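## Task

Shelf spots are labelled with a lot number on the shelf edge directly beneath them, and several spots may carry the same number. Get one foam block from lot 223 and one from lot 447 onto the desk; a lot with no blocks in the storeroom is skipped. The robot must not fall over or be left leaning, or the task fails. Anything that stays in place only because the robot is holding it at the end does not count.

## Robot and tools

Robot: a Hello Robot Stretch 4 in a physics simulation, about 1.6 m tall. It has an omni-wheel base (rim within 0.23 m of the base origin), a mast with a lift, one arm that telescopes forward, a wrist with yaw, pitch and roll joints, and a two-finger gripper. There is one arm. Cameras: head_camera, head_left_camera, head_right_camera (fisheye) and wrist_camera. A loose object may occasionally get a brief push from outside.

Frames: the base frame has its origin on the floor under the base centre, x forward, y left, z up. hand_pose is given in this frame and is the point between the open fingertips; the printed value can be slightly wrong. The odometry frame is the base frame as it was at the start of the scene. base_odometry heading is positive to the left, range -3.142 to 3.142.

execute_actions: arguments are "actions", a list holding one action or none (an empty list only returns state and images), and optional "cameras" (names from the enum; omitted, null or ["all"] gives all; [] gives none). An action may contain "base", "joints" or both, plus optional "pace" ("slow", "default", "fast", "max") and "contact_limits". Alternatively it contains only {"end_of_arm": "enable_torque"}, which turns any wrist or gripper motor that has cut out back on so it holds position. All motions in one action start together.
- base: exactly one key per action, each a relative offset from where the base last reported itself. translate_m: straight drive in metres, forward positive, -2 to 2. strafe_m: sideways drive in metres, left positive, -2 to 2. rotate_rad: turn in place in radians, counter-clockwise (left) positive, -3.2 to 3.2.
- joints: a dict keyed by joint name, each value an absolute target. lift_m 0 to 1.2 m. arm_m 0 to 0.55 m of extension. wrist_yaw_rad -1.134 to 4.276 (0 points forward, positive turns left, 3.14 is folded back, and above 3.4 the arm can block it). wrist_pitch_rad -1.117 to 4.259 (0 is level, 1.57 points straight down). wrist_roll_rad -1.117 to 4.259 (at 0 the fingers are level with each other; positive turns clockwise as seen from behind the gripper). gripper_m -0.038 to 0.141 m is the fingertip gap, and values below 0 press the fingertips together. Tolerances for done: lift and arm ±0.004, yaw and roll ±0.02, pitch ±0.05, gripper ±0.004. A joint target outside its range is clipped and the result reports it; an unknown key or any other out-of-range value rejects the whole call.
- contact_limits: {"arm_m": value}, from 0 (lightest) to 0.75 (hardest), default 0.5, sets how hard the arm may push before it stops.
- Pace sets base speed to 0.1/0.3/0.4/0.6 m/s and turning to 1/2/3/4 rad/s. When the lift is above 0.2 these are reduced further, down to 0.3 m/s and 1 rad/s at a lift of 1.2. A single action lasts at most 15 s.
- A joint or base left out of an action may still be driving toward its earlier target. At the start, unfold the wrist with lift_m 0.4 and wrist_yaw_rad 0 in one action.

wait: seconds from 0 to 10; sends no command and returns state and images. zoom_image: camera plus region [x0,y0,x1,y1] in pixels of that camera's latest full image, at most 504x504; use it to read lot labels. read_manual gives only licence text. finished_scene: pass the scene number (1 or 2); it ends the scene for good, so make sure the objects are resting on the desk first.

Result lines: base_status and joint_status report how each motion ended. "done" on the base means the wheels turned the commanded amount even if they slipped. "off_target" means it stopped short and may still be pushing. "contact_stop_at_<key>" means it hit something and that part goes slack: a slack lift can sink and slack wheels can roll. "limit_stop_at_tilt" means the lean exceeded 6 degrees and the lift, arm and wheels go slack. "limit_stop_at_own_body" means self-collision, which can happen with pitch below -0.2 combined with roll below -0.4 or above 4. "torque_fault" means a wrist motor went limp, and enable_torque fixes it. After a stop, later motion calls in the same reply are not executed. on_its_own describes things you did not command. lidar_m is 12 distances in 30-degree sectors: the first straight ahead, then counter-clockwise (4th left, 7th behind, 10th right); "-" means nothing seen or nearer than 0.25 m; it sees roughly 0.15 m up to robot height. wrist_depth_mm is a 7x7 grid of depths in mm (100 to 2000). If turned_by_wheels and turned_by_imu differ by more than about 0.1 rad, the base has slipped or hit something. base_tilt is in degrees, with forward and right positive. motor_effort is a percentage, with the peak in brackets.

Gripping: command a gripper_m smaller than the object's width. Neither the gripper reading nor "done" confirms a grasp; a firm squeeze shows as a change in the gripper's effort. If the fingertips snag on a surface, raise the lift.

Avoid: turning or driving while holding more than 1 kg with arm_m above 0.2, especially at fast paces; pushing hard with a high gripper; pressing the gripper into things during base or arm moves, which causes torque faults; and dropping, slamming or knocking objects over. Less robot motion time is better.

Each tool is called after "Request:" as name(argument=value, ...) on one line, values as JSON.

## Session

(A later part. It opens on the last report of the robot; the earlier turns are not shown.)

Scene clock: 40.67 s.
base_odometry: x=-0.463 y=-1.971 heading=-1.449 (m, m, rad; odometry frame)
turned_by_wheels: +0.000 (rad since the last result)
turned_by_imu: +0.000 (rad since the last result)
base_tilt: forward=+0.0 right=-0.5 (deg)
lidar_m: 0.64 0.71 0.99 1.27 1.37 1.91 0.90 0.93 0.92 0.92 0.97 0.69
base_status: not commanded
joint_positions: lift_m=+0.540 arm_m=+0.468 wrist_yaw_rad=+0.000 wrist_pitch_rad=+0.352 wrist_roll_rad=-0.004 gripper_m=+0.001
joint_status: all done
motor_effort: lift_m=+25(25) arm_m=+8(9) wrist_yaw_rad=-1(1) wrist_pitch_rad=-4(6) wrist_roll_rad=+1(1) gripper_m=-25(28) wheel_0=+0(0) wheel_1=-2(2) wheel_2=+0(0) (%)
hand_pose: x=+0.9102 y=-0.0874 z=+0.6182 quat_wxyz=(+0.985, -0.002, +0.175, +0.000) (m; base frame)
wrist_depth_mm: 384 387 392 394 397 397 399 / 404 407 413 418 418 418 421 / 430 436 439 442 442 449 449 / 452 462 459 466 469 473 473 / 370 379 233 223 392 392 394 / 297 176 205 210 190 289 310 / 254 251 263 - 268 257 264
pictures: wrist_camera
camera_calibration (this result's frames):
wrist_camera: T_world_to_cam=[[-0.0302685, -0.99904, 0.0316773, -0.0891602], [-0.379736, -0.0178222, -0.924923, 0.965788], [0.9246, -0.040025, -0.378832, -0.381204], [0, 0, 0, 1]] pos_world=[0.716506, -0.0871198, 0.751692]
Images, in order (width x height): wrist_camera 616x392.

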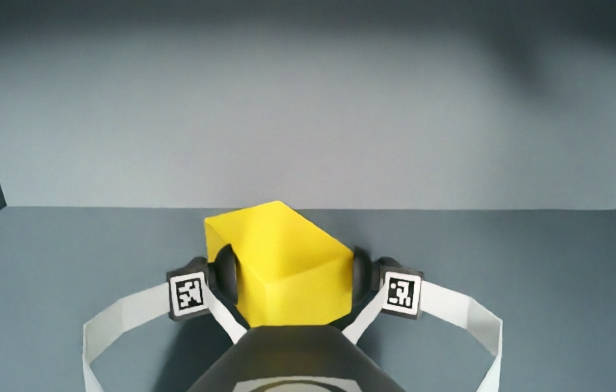

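Request:
execute_actions(actions=[{"joints":{"arm_m":0.0}}], cameras=[])

Request:
execute_actions(actions=[{"base":{"translate_m":-0.4},"joints":{"lift_m":0.78},"pace":"fast"}], cameras=[])

Request:
execute_actions(actions=[{"base":{"rotate_rad":-1.6}}])

Scene clock: 43.50 s.
base_odometry: x=-0.463 y=-1.971 heading=-1.449 (m, m, rad; odometry frame)
turned_by_wheels: +0.000 (rad since the last result)
turned_by_imu: +0.001 (rad since the last result)
base_tilt: forward=-0.1 right=-0.5 (deg)
lidar_m: 0.65 0.70 0.99 1.27 1.33 1.89 0.88 0.92 0.93 0.91 0.98 0.69
base_status: not commanded
joint_positions: lift_m=+0.540 arm_m=+0.001 wrist_yaw_rad=+0.000 wrist_pitch_rad=+0.353 wrist_roll_rad=-0.004 gripper_m=+0.001
joint_status: all done
motor_effort: lift_m=+25(25) arm_m=-9(9) wrist_yaw_rad=+0(3) wrist_pitch_rad=-6(6) wrist_roll_rad=+1(0) gripper_m=-24(26) wheel_0=+0(0) wheel_1=-2(2) wheel_2=+0(0) (%)
hand_pose: x=+0.4431 y=-0.0875 z=+0.6181 quat_wxyz=(+0.984, -0.002, +0.176, +0.000) (m; base frame)
wrist_depth_mm: 574 809 820 820 820 809 615 / 585 831 866 866 878 854 621 / 585 750 759 759 788 759 621 / 500 504 512 521 525 525 539 / 591 904 234 224 1042 866 621 / 591 176 204 209 190 707 615 / 615 788 820 - 854 778 654
pictures: none
No camera images: the call's "cameras" was empty. Leave "cameras" out to get every camera's image.

Scene clock: 45.77 s.
base_odometry: x=-0.512 y=-1.574 heading=-1.449 (m, m, rad; odometry frame)
turned_by_wheels: +0.000 (rad since the last result)
turned_by_imu: +0.000 (rad since the last result)
base_tilt: forward=+0.0 right=-0.4 (deg)
lidar_m: 1.06 1.11 1.33 1.29 1.36 1.92 0.56 0.51 0.68 0.89 0.98 1.11
base_status: done
joint_positions: lift_m=+0.780 arm_m=+0.001 wrist_yaw_rad=+0.000 wrist_pitch_rad=+0.353 wrist_roll_rad=-0.004 gripper_m=+0.001
joint_status: all done
motor_effort: lift_m=+24(29) arm_m=-8(8) wrist_yaw_rad=-2(1) wrist_pitch_rad=-6(7) wrist_roll_rad=-1(1) gripper_m=-25(25) wheel_0=-1(9) wheel_1=-1(7) wheel_2=+0(11) (%)
hand_pose: x=+0.4431 y=-0.0874 z=+0.8581 quat_wxyz=(+0.984, -0.002, +0.175, +0.000) (m; base frame)
wrist_depth_mm: 768 768 960 842 1182 831 1182 / 1182 917 1229 1281 1281 991 1255 / 1308 931 1336 1308 1336 1078 1205 / 1060 946 1098 1098 1118 1430 1229 / 1464 1008 234 224 976 1499 1205 / 1281 176 204 209 190 1336 1229 / 1138 1118 1160 - 1160 1205 1182
pictures: none
No camera images: the call's "cameras" was empty. Leave "cameras" out to get every camera's image.

Scene clock: 47.83 s.
base_odometry: x=-0.512 y=-1.574 heading=-3.049 (m, m, rad; odometry frame)
turned_by_wheels: -1.600 (rad since the last result)
turned_by_imu: -1.585 (rad since the last result)
base_tilt: forward=+0.0 right=-0.5 (deg)
lidar_m: 0.88 0.94 1.13 1.06 1.10 1.37 1.27 1.35 1.85 0.63 0.50 0.67
base_status: done
joint_positions: lift_m=+0.780 arm_m=+0.001 wrist_yaw_rad=+0.000 wrist_pitch_rad=+0.353 wrist_roll_rad=-0.004 gripper_m=+0.001
joint_status: not commanded
motor_effort: lift_m=+24(24) arm_m=-9(8) wrist_yaw_rad=-2(1) wrist_pitch_rad=-7(7) wrist_roll_rad=+0(0) gripper_m=-24(25) wheel_0=+1(8) wheel_1=+0(10) wheel_2=+0(7) (%)
hand_pose: x=+0.4431 y=-0.0874 z=+0.8582 quat_wxyz=(+0.984, -0.002, +0.175, +0.000) (m; base frame)
wrist_depth_mm: 621 621 634 668 676 683 691 / 654 661 676 699 707 715 732 / 691 699 707 750 759 768 768 / 741 750 750 788 798 798 668 / 788 798 233 223 854 878 723 / 854 176 205 210 190 931 991 / 917 931 931 - 1025 1042 1060
pictures: head_camera, head_left_camera, head_right_camera, wrist_camera
camera_calibration (this result's frames):
wrist_camera: T_world_to_cam=[[-0.0301887, -0.999042, 0.0316941, -0.110932], [-0.38012, -0.0178513, -0.924765, 1.01041], [0.924444, -0.039965, -0.379217, 0.141981], [0, 0, 0, 1]] pos_world=[0.249474, -0.0871145, 0.991747]
Images, in order (width x height): head_camera 420x560, head_left_camera 420x672, head_right_camera 420x672, wrist_camera 616x392.

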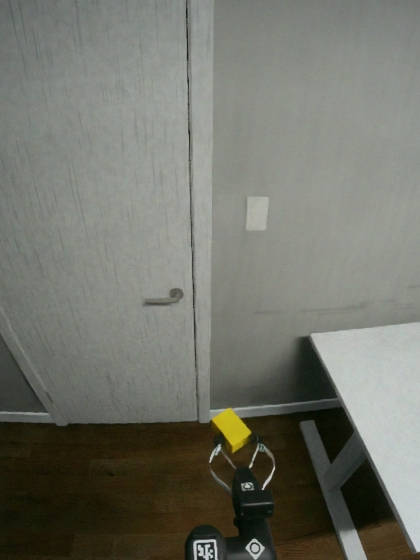

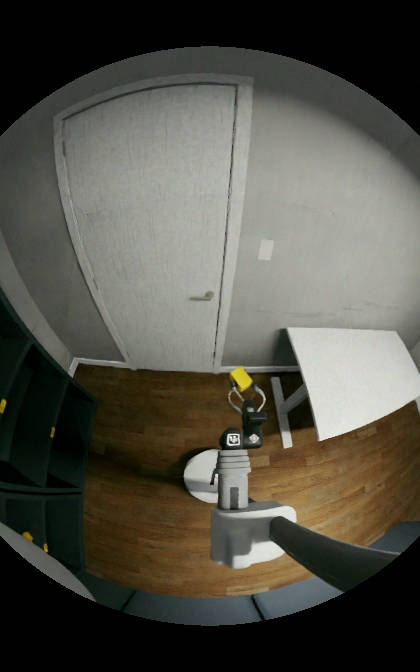

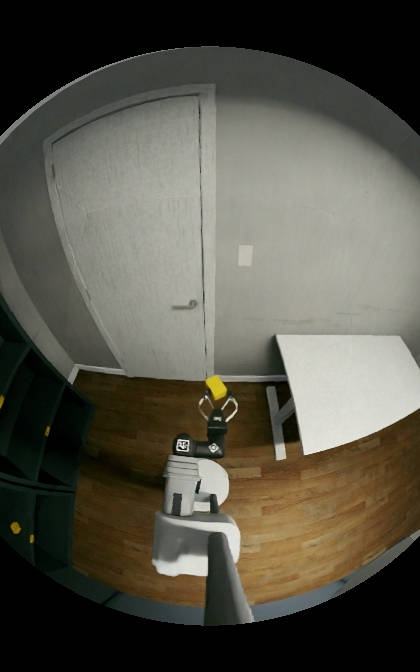

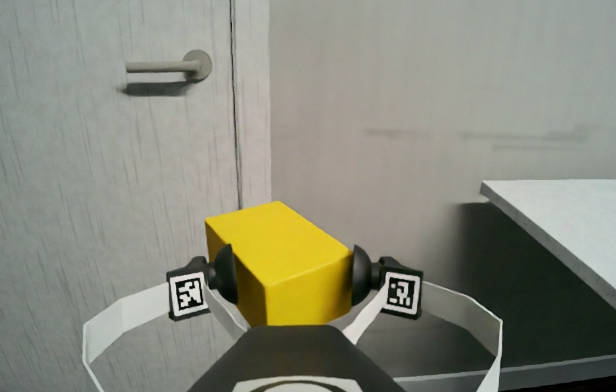

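Request:
execute_actions(actions=[{"base":{"translate_m":-0.35},"pace":"fast"}], cameras=[])

Request:
execute_actions(actions=[{"base":{"strafe_m":-0.6},"pace":"fast"}], cameras=["head_camera","head_left_camera"])

Scene clock: 50.43 s.
base_odometry: x=-0.164 y=-1.541 heading=-3.049 (m, m, rad; odometry frame)
turned_by_wheels: +0.000 (rad since the last result)
turned_by_imu: +0.000 (rad since the last result)
base_tilt: forward=-0.1 right=-0.5 (deg)
lidar_m: 1.23 1.32 1.12 1.06 1.12 1.01 0.95 0.98 1.36 3.15 0.69 0.72
base_status: done
joint_positions: lift_m=+0.780 arm_m=+0.001 wrist_yaw_rad=+0.000 wrist_pitch_rad=+0.353 wrist_roll_rad=-0.004 gripper_m=+0.001
joint_status: not commanded
motor_effort: lift_m=+24(24) arm_m=-8(8) wrist_yaw_rad=-1(2) wrist_pitch_rad=-7(7) wrist_roll_rad=+0(0) gripper_m=-22(25) wheel_0=-1(8) wheel_1=-1(9) wheel_2=-1(10) (%)
hand_pose: x=+0.4431 y=-0.0874 z=+0.8582 quat_wxyz=(+0.984, -0.002, +0.175, +0.000) (m; base frame)
wrist_depth_mm: 931 960 946 976 991 1008 1042 / 976 991 1008 1060 1060 1078 1078 / 1025 1042 1060 1118 1138 1042 1042 / 1098 1138 1118 1205 1229 1182 676 / 1205 1229 234 224 1255 1308 741 / 1281 176 205 209 191 820 1397 / 1182 1182 1229 - 1229 1118 1229
pictures: none
No camera images: the call's "cameras" was empty. Leave "cameras" out to get every camera's image.

Scene clock: 53.20 s.
base_odometry: x=-0.219 y=-0.944 heading=-3.049 (m, m, rad; odometry frame)
turned_by_wheels: +0.000 (rad since the last result)
turned_by_imu: +0.000 (rad since the last result)
base_tilt: forward=-0.1 right=-0.4 (deg)
lidar_m: 0.51 1.35 1.74 1.67 1.38 1.00 0.93 0.97 1.34 2.55 0.73 0.51
base_status: done
joint_positions: lift_m=+0.780 arm_m=+0.001 wrist_yaw_rad=+0.000 wrist_pitch_rad=+0.353 wrist_roll_rad=-0.004 gripper_m=+0.001
joint_status: not commanded
motor_effort: lift_m=+24(23) arm_m=-8(8) wrist_yaw_rad=-3(2) wrist_pitch_rad=-6(7) wrist_roll_rad=+0(0) gripper_m=-23(25) wheel_0=+1(11) wheel_1=+0(12) wheel_2=+0(1) (%)
hand_pose: x=+0.4431 y=-0.0874 z=+0.8582 quat_wxyz=(+0.984, -0.002, +0.175, +0.000) (m; base frame)
wrist_depth_mm: 946 946 976 1008 1008 1025 1042 / 991 1008 1042 1060 1078 1098 1098 / 1042 1078 1078 976 991 1025 1042 / 1098 1138 640 640 661 668 676 / 1182 1182 232 224 496 496 496 / 1281 176 204 210 190 377 389 / 1205 732 345 - 1160 1182 1205
pictures: head_camera, head_left_camera
Images, in order (width x height): head_camera 420x560, head_left_camera 420x672.

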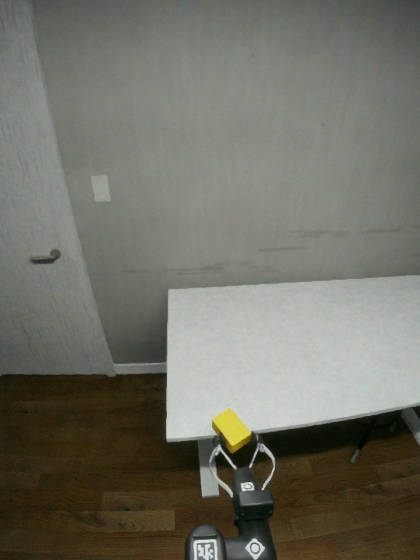

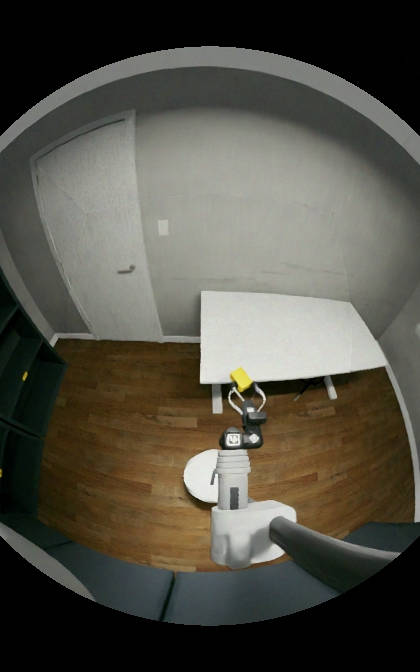

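Request:
execute_actions(actions=[{"joints":{"arm_m":0.28}}], cameras=[])

Request:
execute_actions(actions=[{"joints":{"lift_m":0.715}}], cameras=["wrist_camera"])

Scene clock: 55.57 s.
base_odometry: x=-0.219 y=-0.944 heading=-3.049 (m, m, rad; odometry frame)
turned_by_wheels: +0.000 (rad since the last result)
turned_by_imu: +0.001 (rad since the last result)
base_tilt: forward=+0.0 right=-0.4 (deg)
lidar_m: 0.47 1.34 1.75 1.65 1.38 0.99 0.94 0.94 1.36 2.53 0.72 0.52
base_status: not commanded
joint_positions: lift_m=+0.780 arm_m=+0.279 wrist_yaw_rad=+0.000 wrist_pitch_rad=+0.353 wrist_roll_rad=-0.004 gripper_m=+0.001
joint_status: all done
motor_effort: lift_m=+24(24) arm_m=+8(9) wrist_yaw_rad=-2(1) wrist_pitch_rad=-6(8) wrist_roll_rad=-1(0) gripper_m=-23(24) wheel_0=+1(1) wheel_1=+1(1) wheel_2=+1(1) (%)
hand_pose: x=+0.7202 y=-0.0874 z=+0.8583 quat_wxyz=(+0.985, -0.002, +0.175, +0.000) (m; base frame)
wrist_depth_mm: 715 715 723 741 759 759 778 / 741 750 778 778 798 820 820 / 798 809 820 842 842 854 866 / 854 854 634 640 654 654 668 / 904 530 234 223 492 496 492 / 960 177 206 210 190 364 389 / 991 314 332 - 334 322 330
pictures: none
No camera images: the call's "cameras" was empty. Leave "cameras" out to get every camera's image.

Scene clock: 56.77 s.
base_odometry: x=-0.219 y=-0.944 heading=-3.049 (m, m, rad; odometry frame)
turned_by_wheels: +0.000 (rad since the last result)
turned_by_imu: +0.000 (rad since the last result)
base_tilt: forward=+0.0 right=-0.5 (deg)
lidar_m: 0.49 1.34 1.74 1.66 1.38 1.00 0.94 0.99 1.32 2.54 0.75 0.51
base_status: not commanded
joint_positions: lift_m=+0.715 arm_m=+0.279 wrist_yaw_rad=+0.000 wrist_pitch_rad=+0.353 wrist_roll_rad=-0.004 gripper_m=+0.001
joint_status: all done
motor_effort: lift_m=+15(21) arm_m=+8(9) wrist_yaw_rad=-1(2) wrist_pitch_rad=-7(6) wrist_roll_rad=+0(1) gripper_m=-25(25) wheel_0=+1(1) wheel_1=+1(1) wheel_2=+1(1) (%)
hand_pose: x=+0.7202 y=-0.0874 z=+0.7940 quat_wxyz=(+0.985, -0.002, +0.175, +0.000) (m; base frame)
wrist_depth_mm: 715 723 732 750 750 768 768 / 750 759 768 788 809 798 809 / 798 809 715 723 741 759 778 / 842 549 484 492 496 504 508 / 891 359 233 224 373 373 375 / 283 176 205 210 191 273 296 / 242 238 250 - 254 244 -
pictures: wrist_camera
camera_calibration (this result's frames):
wrist_camera: T_world_to_cam=[[-0.0300764, -0.999045, 0.0316869, -0.100576], [-0.379901, -0.0178968, -0.924854, 1.05631], [0.924538, -0.0398542, -0.379, -0.138743], [0, 0, 0, 1]] pos_world=[0.52654, -0.0871053, 0.927534]
Images, in order (width x height): wrist_camera 616x392.

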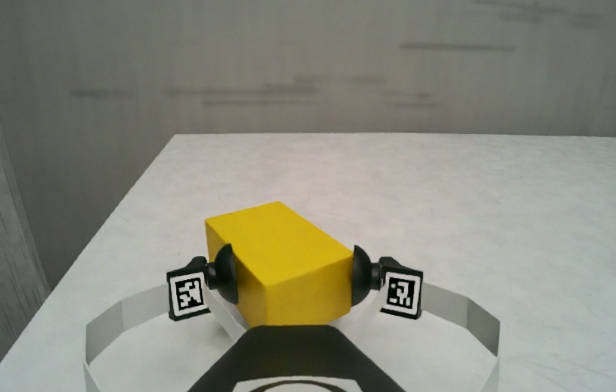

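Request:
execute_actions(actions=[{"joints":{"lift_m":0.69},"pace":"slow"}], cameras=[])

Request:
execute_actions(actions=[{"joints":{"gripper_m":0.14}}], cameras=[])

Request:
execute_actions(actions=[{"joints":{"lift_m":0.76}}], cameras=[])

Request:
execute_actions(actions=[{"joints":{"arm_m":0,"wrist_pitch_rad":0}}], cameras=["head_camera","head_left_camera"])

Scene clock: 58.10 s.
base_odometry: x=-0.219 y=-0.944 heading=-3.049 (m, m, rad; odometry frame)
turned_by_wheels: +0.000 (rad since the last result)
turned_by_imu: +0.001 (rad since the last result)
base_tilt: forward=+0.0 right=-0.5 (deg)
lidar_m: 0.49 1.35 1.73 1.67 1.35 0.99 0.93 0.99 1.34 2.55 0.73 0.52
base_status: not commanded
joint_positions: lift_m=+0.690 arm_m=+0.279 wrist_yaw_rad=+0.000 wrist_pitch_rad=+0.353 wrist_roll_rad=-0.004 gripper_m=+0.001
joint_status: all done
motor_effort: lift_m=+14(15) arm_m=+8(8) wrist_yaw_rad=-2(1) wrist_pitch_rad=-4(9) wrist_roll_rad=+0(0) gripper_m=-27(24) wheel_0=+1(1) wheel_1=+1(1) wheel_2=+1(1) (%)
hand_pose: x=+0.7202 y=-0.0874 z=+0.7690 quat_wxyz=(+0.985, -0.002, +0.175, +0.000) (m; base frame)
wrist_depth_mm: 707 723 741 750 759 759 768 / 750 759 768 778 798 798 820 / 788 788 621 627 640 676 691 / 842 418 424 427 433 436 445 / 878 314 234 223 327 327 327 / 247 176 205 208 190 239 258 / 212 209 219 - 223 214 -
pictures: none
No camera images: the call's "cameras" was empty. Leave "cameras" out to get every camera's image.

Scene clock: 60.47 s.
base_odometry: x=-0.219 y=-0.944 heading=-3.049 (m, m, rad; odometry frame)
turned_by_wheels: +0.000 (rad since the last result)
turned_by_imu: +0.001 (rad since the last result)
base_tilt: forward=-0.1 right=-0.5 (deg)
lidar_m: 0.50 1.37 1.74 1.67 1.38 0.98 0.94 0.99 1.33 2.56 0.74 0.53
base_status: not commanded
joint_positions: lift_m=+0.690 arm_m=+0.279 wrist_yaw_rad=+0.000 wrist_pitch_rad=+0.353 wrist_roll_rad=-0.004 gripper_m=+0.140
joint_status: all done
motor_effort: lift_m=+14(14) arm_m=+8(8) wrist_yaw_rad=-1(1) wrist_pitch_rad=-7(4) wrist_roll_rad=+1(0) gripper_m=-1(27) wheel_0=+1(1) wheel_1=+1(1) wheel_2=+1(1) (%)
hand_pose: x=+0.7202 y=-0.0874 z=+0.7690 quat_wxyz=(+0.985, -0.002, +0.175, +0.000) (m; base frame)
wrist_depth_mm: 715 715 732 741 750 768 768 / 741 759 768 778 798 809 820 / 788 788 621 627 647 668 691 / 842 415 424 427 433 442 442 / 878 314 266 241 325 327 327 / 247 235 236 210 241 249 258 / 212 209 219 - 223 215 -
pictures: none
No camera images: the call's "cameras" was empty. Leave "cameras" out to get every camera's image.

Scene clock: 61.73 s.
base_odometry: x=-0.219 y=-0.944 heading=-3.049 (m, m, rad; odometry frame)
turned_by_wheels: +0.000 (rad since the last result)
turned_by_imu: +0.000 (rad since the last result)
base_tilt: forward=-0.1 right=-0.5 (deg)
lidar_m: 0.50 1.31 1.75 1.65 1.39 1.00 0.92 0.97 1.32 2.53 0.73 0.50
base_status: not commanded
joint_positions: lift_m=+0.760 arm_m=+0.279 wrist_yaw_rad=+0.000 wrist_pitch_rad=+0.353 wrist_roll_rad=-0.004 gripper_m=+0.140
joint_status: all done
motor_effort: lift_m=+24(26) arm_m=+8(8) wrist_yaw_rad=-1(1) wrist_pitch_rad=-7(6) wrist_roll_rad=+0(1) gripper_m=+0(1) wheel_0=+1(1) wheel_1=+1(1) wheel_2=+1(1) (%)
hand_pose: x=+0.7202 y=-0.0874 z=+0.8382 quat_wxyz=(+0.985, -0.002, +0.175, +0.000) (m; base frame)
wrist_depth_mm: 715 715 732 741 750 759 768 / 741 759 768 788 788 809 809 / 788 809 809 831 831 842 866 / 842 842 591 597 609 609 615 / 891 462 445 449 452 452 455 / 946 325 296 283 334 347 359 / 306 291 300 - 310 298 306
pictures: none
No camera images: the call's "cameras" was empty. Leave "cameras" out to get every camera's image.

Scene clock: 63.70 s.
base_odometry: x=-0.219 y=-0.944 heading=-3.049 (m, m, rad; odometry frame)
turned_by_wheels: +0.000 (rad since the last result)
turned_by_imu: +0.001 (rad since the last result)
base_tilt: forward=-0.1 right=-0.5 (deg)
lidar_m: 0.48 1.35 1.75 1.66 1.39 0.99 0.93 0.98 1.33 2.55 0.76 0.52
base_status: not commanded
joint_positions: lift_m=+0.760 arm_m=+0.002 wrist_yaw_rad=+0.000 wrist_pitch_rad=+0.003 wrist_roll_rad=-0.004 gripper_m=+0.140
joint_status: all done
motor_effort: lift_m=+25(24) arm_m=-9(8) wrist_yaw_rad=+0(0) wrist_pitch_rad=-7(12) wrist_roll_rad=+0(1) gripper_m=-2(2) wheel_0=+1(1) wheel_1=+1(1) wheel_2=+1(1) (%)
hand_pose: x=+0.4609 y=-0.0874 z=+0.9371 quat_wxyz=(+1.000, -0.002, +0.001, +0.000) (m; base frame)
wrist_depth_mm: 976 1008 1060 1078 1098 1118 1118 / 991 1042 1078 1060 1118 1118 1138 / 1025 1060 1078 1098 1098 1138 1160 / 1042 1060 1078 1118 1118 1160 1160 / 1060 1078 1098 1118 1118 1138 1182 / 1042 1078 634 634 634 668 707 / 1078 1098 544 - 544 512 525
pictures: head_camera, head_left_camera
Images, in order (width x height): head_camera 420x560, head_left_camera 420x672.

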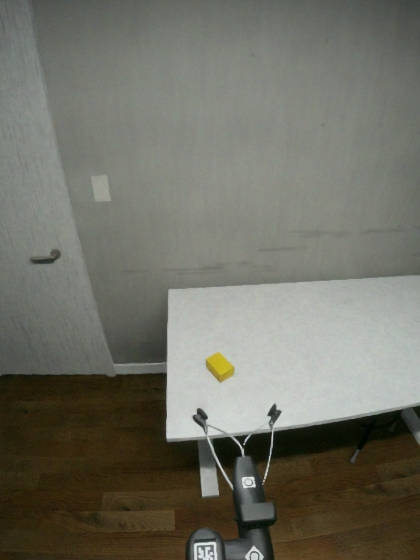

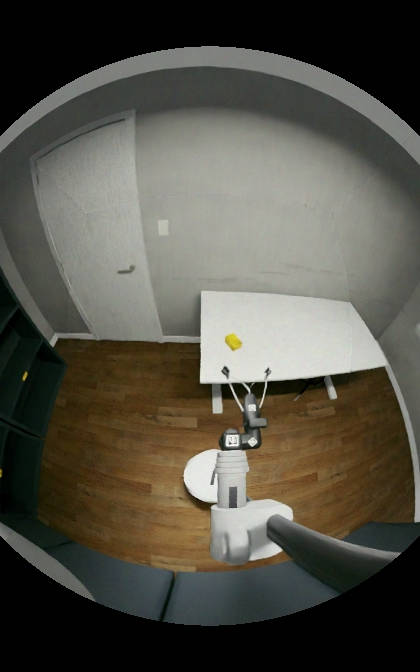

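Request:
execute_actions(actions=[{"base":{"translate_m":-0.25},"joints":{"lift_m":0.5},"pace":"fast"}], cameras=[])

Request:
execute_actions(actions=[{"base":{"strafe_m":-2.0},"pace":"max"}], cameras=["head_left_camera","head_right_camera"])

Scene clock: 66.07 s.
base_odometry: x=+0.030 y=-0.921 heading=-3.049 (m, m, rad; odometry frame)
turned_by_wheels: +0.000 (rad since the last result)
turned_by_imu: +0.000 (rad since the last result)
base_tilt: forward=+0.0 right=-0.4 (deg)
lidar_m: 0.70 1.61 1.74 1.66 1.03 0.73 0.66 0.72 0.96 2.57 1.09 0.77
base_status: done
joint_positions: lift_m=+0.500 arm_m=+0.001 wrist_yaw_rad=+0.000 wrist_pitch_rad=+0.003 wrist_roll_rad=-0.004 gripper_m=+0.140
joint_status: all done
motor_effort: lift_m=+14(22) arm_m=-8(8) wrist_yaw_rad=-1(1) wrist_pitch_rad=-5(7) wrist_roll_rad=+1(1) gripper_m=-1(1) wheel_0=-1(7) wheel_1=-1(7) wheel_2=-2(11) (%)
hand_pose: x=+0.4608 y=-0.0874 z=+0.6779 quat_wxyz=(+1.000, -0.002, +0.001, +0.000) (m; base frame)
wrist_depth_mm: 1229 1255 1281 1336 1366 1336 1366 / 1229 1281 1308 1308 1336 1366 1397 / 1281 1308 1336 1366 1366 1397 1430 / 1281 1308 1308 842 866 1025 1464 / 1255 1308 1336 1366 1366 1430 1060 / 1336 1308 1336 1366 1430 1464 1430 / 1308 1336 1366 - 1430 1366 1397
pictures: none
No camera images: the call's "cameras" was empty. Leave "cameras" out to get every camera's image.

Scene clock: 71.30 s.
base_odometry: x=-0.155 y=+1.071 heading=-3.049 (m, m, rad; odometry frame)
turned_by_wheels: +0.000 (rad since the last result)
turned_by_imu: -0.002 (rad since the last result)
base_tilt: forward=+0.0 right=-0.4 (deg)
lidar_m: 1.60 1.01 1.14 2.87 0.96 0.75 2.13 0.85 0.60 0.56 0.59 0.76
base_status: done
joint_positions: lift_m=+0.500 arm_m=+0.001 wrist_yaw_rad=+0.000 wrist_pitch_rad=+0.002 wrist_roll_rad=-0.004 gripper_m=+0.140
joint_status: not commanded
motor_effort: lift_m=+20(20) arm_m=-8(8) wrist_yaw_rad=-2(0) wrist_pitch_rad=-5(7) wrist_roll_rad=+0(0) gripper_m=-1(2) wheel_0=-2(12) wheel_1=+2(14) wheel_2=+0(2) (%)
hand_pose: x=+0.4609 y=-0.0874 z=+0.6775 quat_wxyz=(+1.000, -0.002, +0.001, +0.000) (m; base frame)
wrist_depth_mm: 1281 1281 1336 1336 1366 917 661 / 1281 1308 1336 1366 1397 917 668 / 1336 1336 1336 1397 1366 917 661 / 1308 1336 1366 1397 1430 960 683 / 1336 1366 1397 1397 1430 878 691 / 1336 1397 1397 1430 1336 866 676 / 1366 1366 1397 - 1397 917 676
pictures: head_left_camera, head_right_camera
Images, in order (width x height): head_left_camera 420x672, head_right_camera 420x672.

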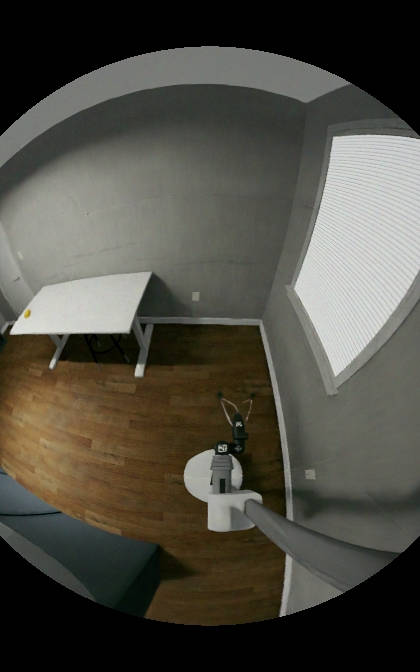

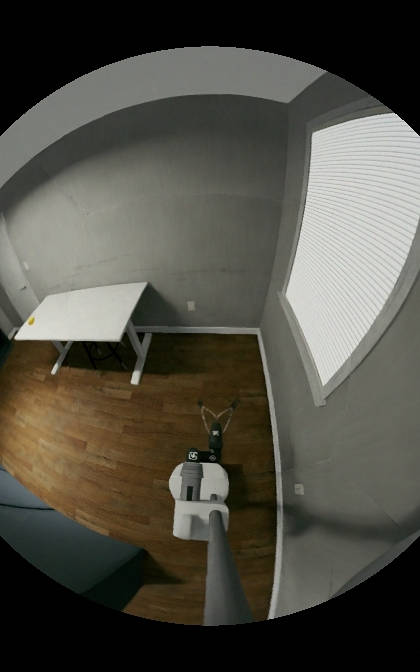

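Request:
execute_actions(actions=[{"base":{"strafe_m":-0.1}}], cameras=[])

Request:
execute_actions(actions=[{"base":{"translate_m":-1.5},"pace":"fast"}], cameras=["head_left_camera"])

Scene clock: 73.03 s.
base_odometry: x=-0.164 y=+1.170 heading=-3.049 (m, m, rad; odometry frame)
turned_by_wheels: +0.000 (rad since the last result)
turned_by_imu: +0.001 (rad since the last result)
base_tilt: forward=-0.1 right=-0.5 (deg)
lidar_m: 1.59 1.05 1.13 2.86 0.97 0.86 2.12 0.73 0.51 0.46 0.49 0.64
base_status: done
joint_positions: lift_m=+0.500 arm_m=+0.001 wrist_yaw_rad=+0.000 wrist_pitch_rad=+0.002 wrist_roll_rad=-0.004 gripper_m=+0.140
joint_status: not commanded
motor_effort: lift_m=+20(20) arm_m=-8(8) wrist_yaw_rad=+0(2) wrist_pitch_rad=-6(5) wrist_roll_rad=+0(1) gripper_m=+0(2) wheel_0=+2(8) wheel_1=+1(12) wheel_2=+0(0) (%)
hand_pose: x=+0.4609 y=-0.0874 z=+0.6775 quat_wxyz=(+1.000, -0.002, +0.001, +0.000) (m; base frame)
wrist_depth_mm: 1308 1308 1308 1366 1336 732 549 / 1308 1336 1336 1397 1336 750 525 / 1281 1336 1366 1366 1366 732 544 / 1336 1366 1397 1397 1336 768 559 / 1336 1336 1366 1464 1366 715 554 / 1336 1366 1397 1430 1118 707 544 / 1366 1366 1397 - 1205 741 539
pictures: none
No camera images: the call's "cameras" was empty. Leave "cameras" out to get every camera's image.

Scene clock: 78.13 s.
base_odometry: x=+1.329 y=+1.309 heading=-3.049 (m, m, rad; odometry frame)
turned_by_wheels: +0.000 (rad since the last result)
turned_by_imu: -0.004 (rad since the last result)
base_tilt: forward=+0.0 right=-0.4 (deg)
lidar_m: 1.91 0.67 0.57 1.29 0.90 0.64 0.60 0.62 0.55 0.49 0.51 0.73
base_status: done
joint_positions: lift_m=+0.500 arm_m=+0.001 wrist_yaw_rad=+0.000 wrist_pitch_rad=+0.002 wrist_roll_rad=-0.004 gripper_m=+0.140
joint_status: not commanded
motor_effort: lift_m=+20(20) arm_m=-8(8) wrist_yaw_rad=-2(3) wrist_pitch_rad=-5(6) wrist_roll_rad=-1(0) gripper_m=+1(1) wheel_0=-1(7) wheel_1=-2(9) wheel_2=-2(10) (%)
hand_pose: x=+0.4609 y=-0.0874 z=+0.6775 quat_wxyz=(+1.000, -0.002, +0.001, +0.000) (m; base frame)
wrist_depth_mm: - - - - 1397 798 585 / - - - - 1430 820 591 / - - - - 1464 809 597 / - - - - 1464 820 597 / - - - - 1464 778 597 / 1921 1661 1708 1708 1205 759 591 / 1397 1366 1464 - 1281 809 585
pictures: head_left_camera
Images, in order (width x height): head_left_camera 420x672.

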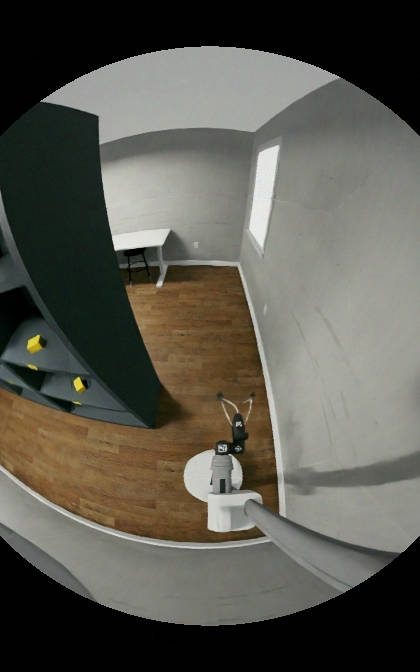

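Request:
execute_actions(actions=[{"base":{"translate_m":-0.32}}], cameras=[])

Request:
execute_actions(actions=[{"base":{"strafe_m":0.8},"joints":{"lift_m":0.42},"pace":"fast"}])

Request:
zoom_image(camera="head_camera", region=[0,260,420,440])

Scene clock: 81.03 s.
base_odometry: x=+1.648 y=+1.338 heading=-3.050 (m, m, rad; odometry frame)
turned_by_wheels: +0.000 (rad since the last result)
turned_by_imu: +0.000 (rad since the last result)
base_tilt: forward=+0.0 right=-0.5 (deg)
lidar_m: 1.93 0.81 0.95 1.38 0.44 0.31 0.29 0.30 0.43 0.50 0.54 0.76
base_status: done
joint_positions: lift_m=+0.500 arm_m=+0.001 wrist_yaw_rad=+0.000 wrist_pitch_rad=+0.002 wrist_roll_rad=-0.004 gripper_m=+0.140
joint_status: not commanded
motor_effort: lift_m=+20(19) arm_m=-8(8) wrist_yaw_rad=+0(1) wrist_pitch_rad=-4(5) wrist_roll_rad=+1(0) gripper_m=-3(0) wheel_0=-1(7) wheel_1=-2(8) wheel_2=+0(9) (%)
hand_pose: x=+0.4609 y=-0.0874 z=+0.6775 quat_wxyz=(+1.000, -0.002, +0.001, +0.000) (m; base frame)
wrist_depth_mm: - - - - 1430 820 597 / - - - - 1464 820 603 / - - - - 1464 820 609 / - - - - 1464 820 609 / - - - - 1499 778 609 / 1618 1661 1708 1708 1182 768 597 / 891 1366 1464 - 1281 809 597
pictures: none
No camera images: the call's "cameras" was empty. Leave "cameras" out to get every camera's image.

Scene clock: 84.17 s.
base_odometry: x=+1.722 y=+0.541 heading=-3.050 (m, m, rad; odometry frame)
turned_by_wheels: +0.000 (rad since the last result)
turned_by_imu: +0.003 (rad since the last result)
base_tilt: forward=+0.0 right=-0.5 (deg)
lidar_m: 0.62 0.68 0.91 1.48 0.48 0.32 0.31 0.33 0.45 1.19 1.37 0.67
base_status: done
joint_positions: lift_m=+0.420 arm_m=+0.001 wrist_yaw_rad=+0.000 wrist_pitch_rad=+0.003 wrist_roll_rad=-0.004 gripper_m=+0.140
joint_status: all done
motor_effort: lift_m=+15(20) arm_m=-8(9) wrist_yaw_rad=-1(0) wrist_pitch_rad=-8(5) wrist_roll_rad=+1(0) gripper_m=+2(0) wheel_0=+2(14) wheel_1=-4(13) wheel_2=+1(2) (%)
hand_pose: x=+0.4609 y=-0.0874 z=+0.5979 quat_wxyz=(+1.000, -0.002, +0.001, +0.000) (m; base frame)
wrist_depth_mm: 820 820 842 831 627 1863 1661 / 842 842 866 878 634 1921 1618 / 842 854 878 891 640 1921 1661 / 854 866 878 904 640 1863 1618 / 512 496 535 539 488 - 1661 / 866 878 445 445 525 1618 1537 / 866 891 904 - 574 1205 1281
pictures: head_camera, head_left_camera, head_right_camera, wrist_camera
camera_calibration (this result's frames):
wrist_camera: T_world_to_cam=[[-0.0392475, -0.999041, 0.0194055, -0.0906277], [-0.0397081, -0.0178458, -0.999052, 0.663962], [0.99844, -0.0399808, -0.0389697, -0.210699], [0, 0, 0, 1]] pos_world=[0.233178, -0.0871158, 0.656881]
Images, in order (width x height): head_camera 420x560, head_left_camera 420x672, head_right_camera 420x672, wrist_camera 616x392.

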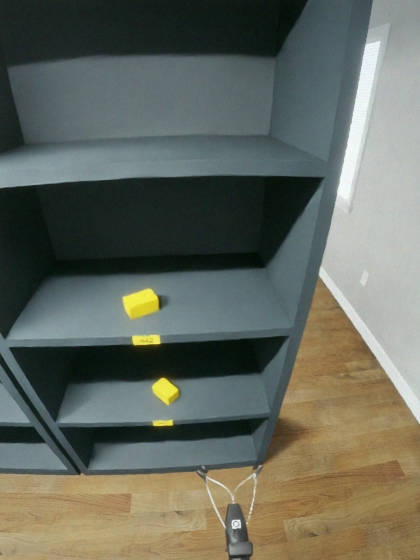

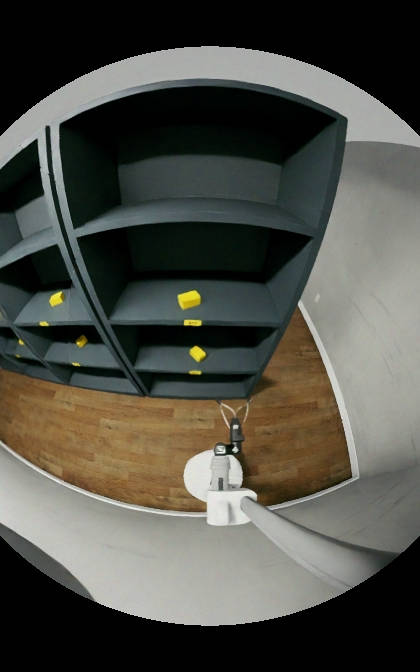

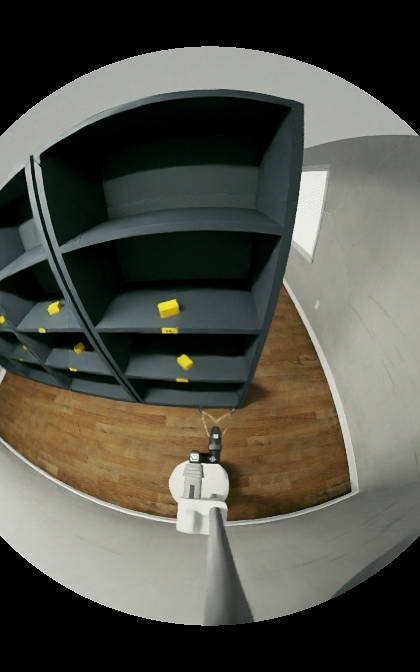

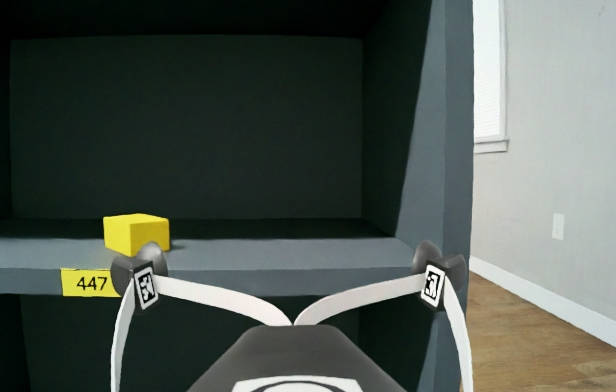

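Region (0, 260, 420, 440) of head_camera's 420x560 image, scaled by 1.200, with more detail than that image has; it fills the top 216 rows of this view, and the rest is white.

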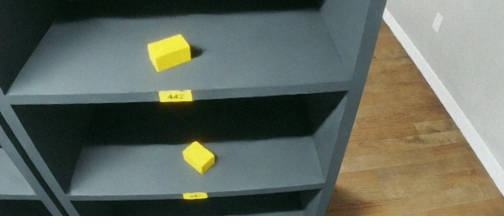

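Request:
execute_actions(actions=[{"base":{"strafe_m":0.215},"joints":{"lift_m":0.512,"wrist_pitch_rad":0.35}}], cameras=[])

Request:
execute_actions(actions=[{"joints":{"arm_m":0.15}}], cameras=["wrist_camera"])

Scene clock: 86.43 s.
base_odometry: x=+1.741 y=+0.327 heading=-3.050 (m, m, rad; odometry frame)
turned_by_wheels: +0.000 (rad since the last result)
turned_by_imu: +0.001 (rad since the last result)
base_tilt: forward=+0.0 right=-0.4 (deg)
lidar_m: 0.62 0.66 0.91 1.47 0.50 0.33 0.31 0.32 0.44 1.21 1.60 0.66
base_status: done
joint_positions: lift_m=+0.512 arm_m=+0.001 wrist_yaw_rad=+0.000 wrist_pitch_rad=+0.352 wrist_roll_rad=-0.004 gripper_m=+0.140
joint_status: all done
motor_effort: lift_m=+25(27) arm_m=-9(8) wrist_yaw_rad=+0(0) wrist_pitch_rad=-6(5) wrist_roll_rad=+1(1) gripper_m=+2(1) wheel_0=-2(9) wheel_1=+1(10) wheel_2=+1(1) (%)
hand_pose: x=+0.4432 y=-0.0874 z=+0.5903 quat_wxyz=(+0.985, -0.002, +0.175, +0.000) (m; base frame)
wrist_depth_mm: 676 788 778 809 820 732 544 / 676 820 831 854 854 750 544 / 603 661 661 564 691 654 554 / 445 455 459 480 492 496 504 / 676 904 1008 1025 1042 715 564 / 668 842 866 878 891 707 591 / 661 759 798 - 809 707 878
pictures: none
No camera images: the call's "cameras" was empty. Leave "cameras" out to get every camera's image.

Scene clock: 87.93 s.
base_odometry: x=+1.741 y=+0.327 heading=-3.050 (m, m, rad; odometry frame)
turned_by_wheels: +0.000 (rad since the last result)
turned_by_imu: +0.001 (rad since the last result)
base_tilt: forward=+0.0 right=-0.4 (deg)
lidar_m: 0.62 0.67 0.89 1.47 0.50 0.34 0.31 0.33 0.45 1.20 1.58 0.66
base_status: not commanded
joint_positions: lift_m=+0.512 arm_m=+0.149 wrist_yaw_rad=+0.000 wrist_pitch_rad=+0.352 wrist_roll_rad=-0.004 gripper_m=+0.140
joint_status: all done
motor_effort: lift_m=+25(25) arm_m=+8(10) wrist_yaw_rad=-2(2) wrist_pitch_rad=-5(5) wrist_roll_rad=+0(1) gripper_m=+1(0) wheel_0=-2(2) wheel_1=+1(0) wheel_2=+1(1) (%)
hand_pose: x=+0.5902 y=-0.0874 z=+0.5903 quat_wxyz=(+0.985, -0.002, +0.175, +0.000) (m; base frame)
wrist_depth_mm: 627 640 654 668 683 683 544 / 654 683 699 707 732 707 539 / 609 647 654 668 676 654 544 / 433 439 418 392 452 459 462 / 325 329 336 340 342 345 353 / 634 831 854 329 866 699 539 / 668 768 798 - 820 699 554
pictures: wrist_camera
camera_calibration (this result's frames):
wrist_camera: T_world_to_cam=[[-0.0301205, -0.999045, 0.0316576, -0.0979924], [-0.379564, -0.0178674, -0.924993, 0.818388], [0.924675, -0.0398774, -0.378664, -0.0960975], [0, 0, 0, 1]] pos_world=[0.396538, -0.0871084, 0.723717]
Images, in order (width x height): wrist_camera 616x392.

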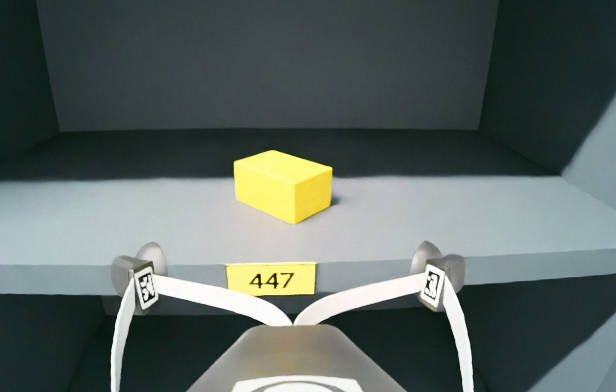

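Request:
execute_actions(actions=[{"joints":{"lift_m":0.525}}], cameras=[])

Request:
execute_actions(actions=[{"joints":{"arm_m":0.325},"contact_limits":{"arm_m":0.3}}], cameras=[])

Request:
execute_actions(actions=[{"joints":{"lift_m":0.502},"pace":"slow"}], cameras=["wrist_camera"])

Scene clock: 88.97 s.
base_odometry: x=+1.741 y=+0.327 heading=-3.050 (m, m, rad; odometry frame)
turned_by_wheels: +0.000 (rad since the last result)
turned_by_imu: +0.000 (rad since the last result)
base_tilt: forward=+0.0 right=-0.4 (deg)
lidar_m: 0.63 0.67 0.90 1.49 0.50 0.34 0.31 0.33 0.47 1.21 1.60 0.68
base_status: not commanded
joint_positions: lift_m=+0.525 arm_m=+0.149 wrist_yaw_rad=+0.000 wrist_pitch_rad=+0.352 wrist_roll_rad=-0.004 gripper_m=+0.140
joint_status: all done
motor_effort: lift_m=+25(25) arm_m=+8(9) wrist_yaw_rad=+0(4) wrist_pitch_rad=-4(5) wrist_roll_rad=+0(0) gripper_m=+0(2) wheel_0=-2(2) wheel_1=+1(0) wheel_2=+1(1) (%)
hand_pose: x=+0.5902 y=-0.0874 z=+0.6033 quat_wxyz=(+0.985, -0.002, +0.175, +0.000) (m; base frame)
wrist_depth_mm: 634 640 654 676 683 676 539 / 661 676 699 707 715 707 535 / 627 699 699 715 723 676 544 / 462 469 449 404 488 492 500 / 345 353 359 364 366 368 368 / 597 329 332 329 891 661 530 / 668 778 809 - 831 691 549
pictures: none
No camera images: the call's "cameras" was empty. Leave "cameras" out to get every camera's image.

Scene clock: 90.57 s.
base_odometry: x=+1.741 y=+0.327 heading=-3.050 (m, m, rad; odometry frame)
turned_by_wheels: +0.000 (rad since the last result)
turned_by_imu: +0.001 (rad since the last result)
base_tilt: forward=+0.0 right=-0.5 (deg)
lidar_m: 0.61 0.65 0.90 1.50 0.51 0.33 0.31 0.35 0.47 1.24 1.61 0.66
base_status: not commanded
joint_positions: lift_m=+0.525 arm_m=+0.324 wrist_yaw_rad=+0.000 wrist_pitch_rad=+0.352 wrist_roll_rad=-0.004 gripper_m=+0.140
joint_status: all done
motor_effort: lift_m=+25(25) arm_m=+8(8) wrist_yaw_rad=-4(1) wrist_pitch_rad=-3(7) wrist_roll_rad=+0(0) gripper_m=+0(1) wheel_0=-2(2) wheel_1=+0(1) wheel_2=+1(1) (%)
contact_limits: arm_m 0.3
hand_pose: x=+0.7652 y=-0.0874 z=+0.6033 quat_wxyz=(+0.985, -0.002, +0.175, +0.000) (m; base frame)
wrist_depth_mm: 480 488 496 508 517 521 525 / 504 512 525 539 544 549 530 / 535 549 559 569 580 591 539 / 462 466 473 480 484 488 492 / 347 351 342 345 364 366 366 / 274 262 250 215 268 278 289 / 237 234 244 - 249 239 -
pictures: none
No camera images: the call's "cameras" was empty. Leave "cameras" out to get every camera's image.

Scene clock: 91.53 s.
base_odometry: x=+1.741 y=+0.327 heading=-3.050 (m, m, rad; odometry frame)
turned_by_wheels: +0.000 (rad since the last result)
turned_by_imu: +0.000 (rad since the last result)
base_tilt: forward=+0.0 right=-0.5 (deg)
lidar_m: 0.62 0.65 0.91 1.48 0.51 0.35 0.31 0.33 0.45 1.23 1.58 0.65
base_status: not commanded
joint_positions: lift_m=+0.502 arm_m=+0.324 wrist_yaw_rad=+0.000 wrist_pitch_rad=+0.352 wrist_roll_rad=-0.004 gripper_m=+0.140
joint_status: all done
motor_effort: lift_m=+14(24) arm_m=+9(8) wrist_yaw_rad=-3(2) wrist_pitch_rad=-7(5) wrist_roll_rad=+0(2) gripper_m=+1(0) wheel_0=-2(2) wheel_1=+1(1) wheel_2=+1(1) (%)
hand_pose: x=+0.7652 y=-0.0874 z=+0.5811 quat_wxyz=(+0.985, -0.002, +0.175, +0.000) (m; base frame)
wrist_depth_mm: 484 488 496 508 517 521 521 / 508 512 525 539 544 554 530 / 530 539 554 559 574 580 535 / 410 413 421 424 430 439 439 / 307 309 256 238 322 324 325 / 245 233 236 206 239 248 256 / 211 208 217 - 221 213 -
pictures: wrist_camera
camera_calibration (this result's frames):
wrist_camera: T_world_to_cam=[[-0.0301184, -0.999045, 0.0316584, -0.0924343], [-0.379592, -0.0178678, -0.924981, 0.876386], [0.924664, -0.0398762, -0.378691, -0.261343], [0, 0, 0, 1]] pos_world=[0.571539, -0.0871083, 0.714599]
Images, in order (width x height): wrist_camera 616x392.

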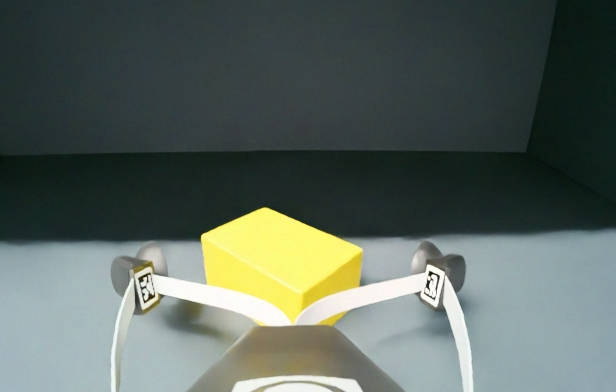

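Request:
execute_actions(actions=[{"joints":{"gripper_m":0.0}}], cameras=[])

Request:
execute_actions(actions=[{"joints":{"lift_m":0.545}}], cameras=["wrist_camera"])

Request:
execute_actions(actions=[{"joints":{"arm_m":0.0}}], cameras=["wrist_camera"])

Scene clock: 94.30 s.
base_odometry: x=+1.741 y=+0.327 heading=-3.050 (m, m, rad; odometry frame)
turned_by_wheels: +0.000 (rad since the last result)
turned_by_imu: +0.001 (rad since the last result)
base_tilt: forward=+0.0 right=-0.5 (deg)
lidar_m: 0.62 0.64 0.91 1.46 0.51 0.34 0.30 0.33 0.47 1.23 1.59 0.65
base_status: not commanded
joint_positions: lift_m=+0.502 arm_m=+0.324 wrist_yaw_rad=+0.000 wrist_pitch_rad=+0.352 wrist_roll_rad=-0.004 gripper_m=+0.001
joint_status: all done
motor_effort: lift_m=+14(14) arm_m=+8(8) wrist_yaw_rad=-3(2) wrist_pitch_rad=-7(7) wrist_roll_rad=-1(0) gripper_m=-25(22) wheel_0=-2(2) wheel_1=+1(1) wheel_2=+1(1) (%)
hand_pose: x=+0.7652 y=-0.0874 z=+0.5811 quat_wxyz=(+0.985, -0.002, +0.175, +0.000) (m; base frame)
wrist_depth_mm: 484 488 500 504 512 521 521 / 500 517 530 539 544 554 535 / 535 539 554 564 569 580 539 / 407 413 421 427 430 436 442 / 307 312 238 229 322 324 325 / 245 176 205 212 190 245 255 / 211 207 216 - 220 213 -
pictures: none
No camera images: the call's "cameras" was empty. Leave "cameras" out to get every camera's image.

Scene clock: 95.33 s.
base_odometry: x=+1.741 y=+0.327 heading=-3.050 (m, m, rad; odometry frame)
turned_by_wheels: +0.000 (rad since the last result)
turned_by_imu: +0.000 (rad since the last result)
base_tilt: forward=+0.0 right=-0.4 (deg)
lidar_m: 0.61 0.65 0.90 1.51 0.49 0.33 0.30 0.32 0.48 1.19 1.59 0.67
base_status: not commanded
joint_positions: lift_m=+0.545 arm_m=+0.324 wrist_yaw_rad=+0.000 wrist_pitch_rad=+0.353 wrist_roll_rad=-0.004 gripper_m=+0.001
joint_status: all done
motor_effort: lift_m=+25(25) arm_m=+8(8) wrist_yaw_rad=-2(3) wrist_pitch_rad=-5(6) wrist_roll_rad=-1(0) gripper_m=-24(24) wheel_0=-2(2) wheel_1=+1(1) wheel_2=+1(1) (%)
hand_pose: x=+0.7652 y=-0.0874 z=+0.6232 quat_wxyz=(+0.985, -0.002, +0.175, +0.000) (m; base frame)
wrist_depth_mm: 480 488 496 504 517 521 521 / 500 512 525 535 549 554 535 / 535 544 559 564 580 591 539 / 508 512 521 525 535 535 508 / 382 387 237 228 399 402 402 / 303 175 204 212 190 306 317 / 259 256 268 - 274 264 270
pictures: wrist_camera
camera_calibration (this result's frames):
wrist_camera: T_world_to_cam=[[-0.0301073, -0.999045, 0.0316693, -0.093781], [-0.379923, -0.0178678, -0.924846, 0.915408], [0.924528, -0.0398765, -0.379022, -0.24509], [0, 0, 0, 1]] pos_world=[0.571553, -0.0871084, 0.756687]
Images, in order (width x height): wrist_camera 616x392.

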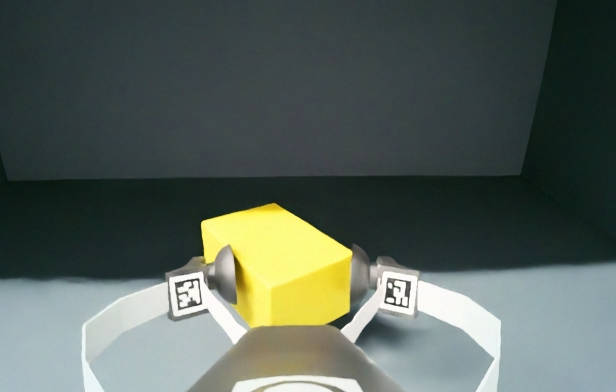

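Scene clock: 97.43 s.
base_odometry: x=+1.741 y=+0.327 heading=-3.050 (m, m, rad; odometry frame)
turned_by_wheels: +0.000 (rad since the last result)
turned_by_imu: +0.001 (rad since the last result)
base_tilt: forward=-0.1 right=-0.5 (deg)
lidar_m: 0.61 0.65 0.88 1.48 0.49 0.32 0.31 0.34 0.45 1.23 1.57 0.66
base_status: not commanded
joint_positions: lift_m=+0.545 arm_m=+0.002 wrist_yaw_rad=+0.000 wrist_pitch_rad=+0.353 wrist_roll_rad=-0.004 gripper_m=+0.001
joint_status: all done
motor_effort: lift_m=+25(25) arm_m=-9(9) wrist_yaw_rad=-1(4) wrist_pitch_rad=-7(8) wrist_roll_rad=+0(0) gripper_m=-25(26) wheel_0=-2(2) wheel_1=+1(1) wheel_2=+1(1) (%)
hand_pose: x=+0.4431 y=-0.0875 z=+0.6230 quat_wxyz=(+0.984, -0.002, +0.176, +0.000) (m; base frame)
wrist_depth_mm: 668 768 788 809 809 732 549 / 683 820 831 854 866 741 539 / 647 768 768 768 788 715 549 / 512 521 525 530 530 549 508 / 597 831 237 229 1025 707 549 / 668 175 205 212 191 627 597 / 661 809 842 - 854 750 917
pictures: wrist_camera
camera_calibration (this result's frames):
wrist_camera: T_world_to_cam=[[-0.0303132, -0.999038, 0.0316837, -0.103451], [-0.38037, -0.0177836, -0.924663, 0.793011], [0.924337, -0.0400811, -0.379465, 0.0529793], [0, 0, 0, 1]] pos_world=[0.249531, -0.0871254, 0.75665]
Images, in order (width x height): wrist_camera 616x392.

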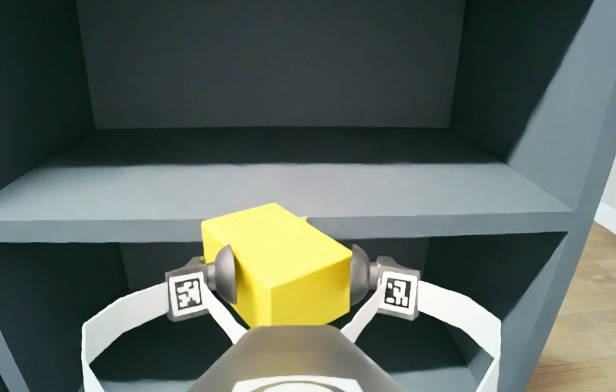

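Request:
execute_actions(actions=[{"base":{"strafe_m":-1.02},"joints":{"lift_m":0.78},"pace":"fast"}], cameras=["head_left_camera"])

Scene clock: 101.40 s.
base_odometry: x=+1.648 y=+1.343 heading=-3.050 (m, m, rad; odometry frame)
turned_by_wheels: +0.000 (rad since the last result)
turned_by_imu: +0.000 (rad since the last result)
base_tilt: forward=+0.0 right=-0.5 (deg)
lidar_m: 1.91 0.82 0.95 1.34 0.44 0.30 0.29 0.31 0.41 0.49 0.52 0.72
base_status: done
joint_positions: lift_m=+0.780 arm_m=+0.001 wrist_yaw_rad=+0.000 wrist_pitch_rad=+0.353 wrist_roll_rad=-0.004 gripper_m=+0.001
joint_status: all done
motor_effort: lift_m=+24(26) arm_m=-8(8) wrist_yaw_rad=-3(2) wrist_pitch_rad=-6(7) wrist_roll_rad=+0(0) gripper_m=-25(23) wheel_0=-3(12) wheel_1=+2(12) wheel_2=+1(3) (%)
hand_pose: x=+0.4431 y=-0.0874 z=+0.8581 quat_wxyz=(+0.984, -0.002, +0.176, +0.000) (m; base frame)
wrist_depth_mm: - - - - 1430 798 585 / - - - - 1464 809 585 / - - - - 1464 820 603 / 931 - - - 1464 831 603 / 917 1756 237 229 1205 831 603 / 904 176 205 211 190 691 603 / 891 1160 1205 - 1205 831 591
pictures: head_left_camera
Images, in order (width x height): head_left_camera 420x672.

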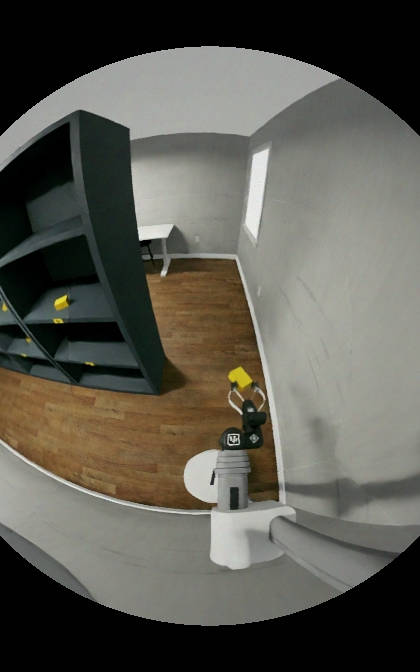

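Same readings as before. Forward 1.82.

Request:
execute_actions(actions=[{"base":{"translate_m":1.82},"pace":"fast"}], cameras=[])

Request:
execute_actions(actions=[{"base":{"strafe_m":1.25},"pace":"max"}], cameras=["head_camera"])

Scene clock: 107.57 s.
base_odometry: x=-0.165 y=+1.175 heading=-3.049 (m, m, rad; odometry frame)
turned_by_wheels: +0.000 (rad since the last result)
turned_by_imu: +0.010 (rad since the last result)
base_tilt: forward=+0.0 right=-0.4 (deg)
lidar_m: 1.58 1.07 1.16 2.83 0.96 0.81 2.11 0.70 0.49 0.46 0.50 0.65
base_status: done
joint_positions: lift_m=+0.780 arm_m=+0.001 wrist_yaw_rad=+0.000 wrist_pitch_rad=+0.353 wrist_roll_rad=-0.004 gripper_m=+0.001
joint_status: not commanded
motor_effort: lift_m=+24(25) arm_m=-8(8) wrist_yaw_rad=-3(2) wrist_pitch_rad=-6(8) wrist_roll_rad=+1(0) gripper_m=-26(27) wheel_0=+1(8) wheel_1=+2(6) wheel_2=+0(10) (%)
hand_pose: x=+0.4431 y=-0.0874 z=+0.8581 quat_wxyz=(+0.984, -0.002, +0.176, +0.000) (m; base frame)
wrist_depth_mm: 1205 1205 1255 1255 1255 741 544 / 1255 1281 1308 1308 1308 741 535 / 1366 1397 1397 1430 1366 741 530 / 1464 1464 1464 1499 1366 759 544 / 1537 1576 237 228 1138 768 554 / 1366 175 205 212 191 634 554 / 1182 1182 1229 - 1182 750 549
pictures: none
No camera images: the call's "cameras" was empty. Leave "cameras" out to get every camera's image.

Scene clock: 111.83 s.
base_odometry: x=-0.049 y=-0.070 heading=-3.049 (m, m, rad; odometry frame)
turned_by_wheels: +0.000 (rad since the last result)
turned_by_imu: +0.005 (rad since the last result)
base_tilt: forward=+0.0 right=-0.4 (deg)
lidar_m: 0.76 0.79 1.08 2.52 0.99 0.71 0.66 0.70 0.93 1.71 1.76 0.81
base_status: done
joint_positions: lift_m=+0.780 arm_m=+0.001 wrist_yaw_rad=+0.000 wrist_pitch_rad=+0.353 wrist_roll_rad=-0.004 gripper_m=+0.001
joint_status: not commanded
motor_effort: lift_m=+24(24) arm_m=-8(8) wrist_yaw_rad=-2(1) wrist_pitch_rad=-6(7) wrist_roll_rad=+1(1) gripper_m=-28(25) wheel_0=+1(11) wheel_1=+0(11) wheel_2=-1(1) (%)
hand_pose: x=+0.4431 y=-0.0874 z=+0.8581 quat_wxyz=(+0.984, -0.002, +0.176, +0.000) (m; base frame)
wrist_depth_mm: 1182 1205 1205 1229 1255 1308 1281 / 1255 1255 1281 1308 1336 1366 1366 / 946 931 946 960 976 1430 1464 / 627 634 647 683 699 715 1537 / 1537 1499 237 229 1618 1661 1708 / 1397 175 206 212 191 1397 1464 / 1182 1160 1205 - 1182 1182 1229
pictures: head_camera
Images, in order (width x height): head_camera 420x560.

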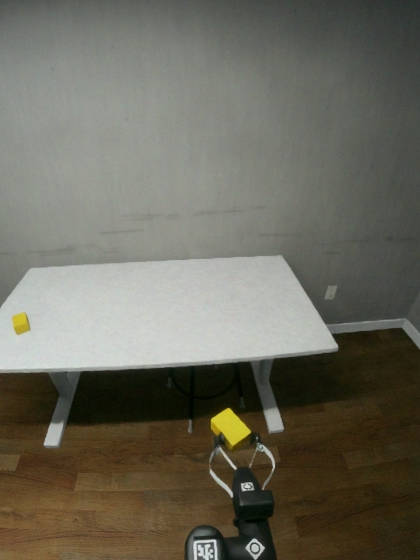

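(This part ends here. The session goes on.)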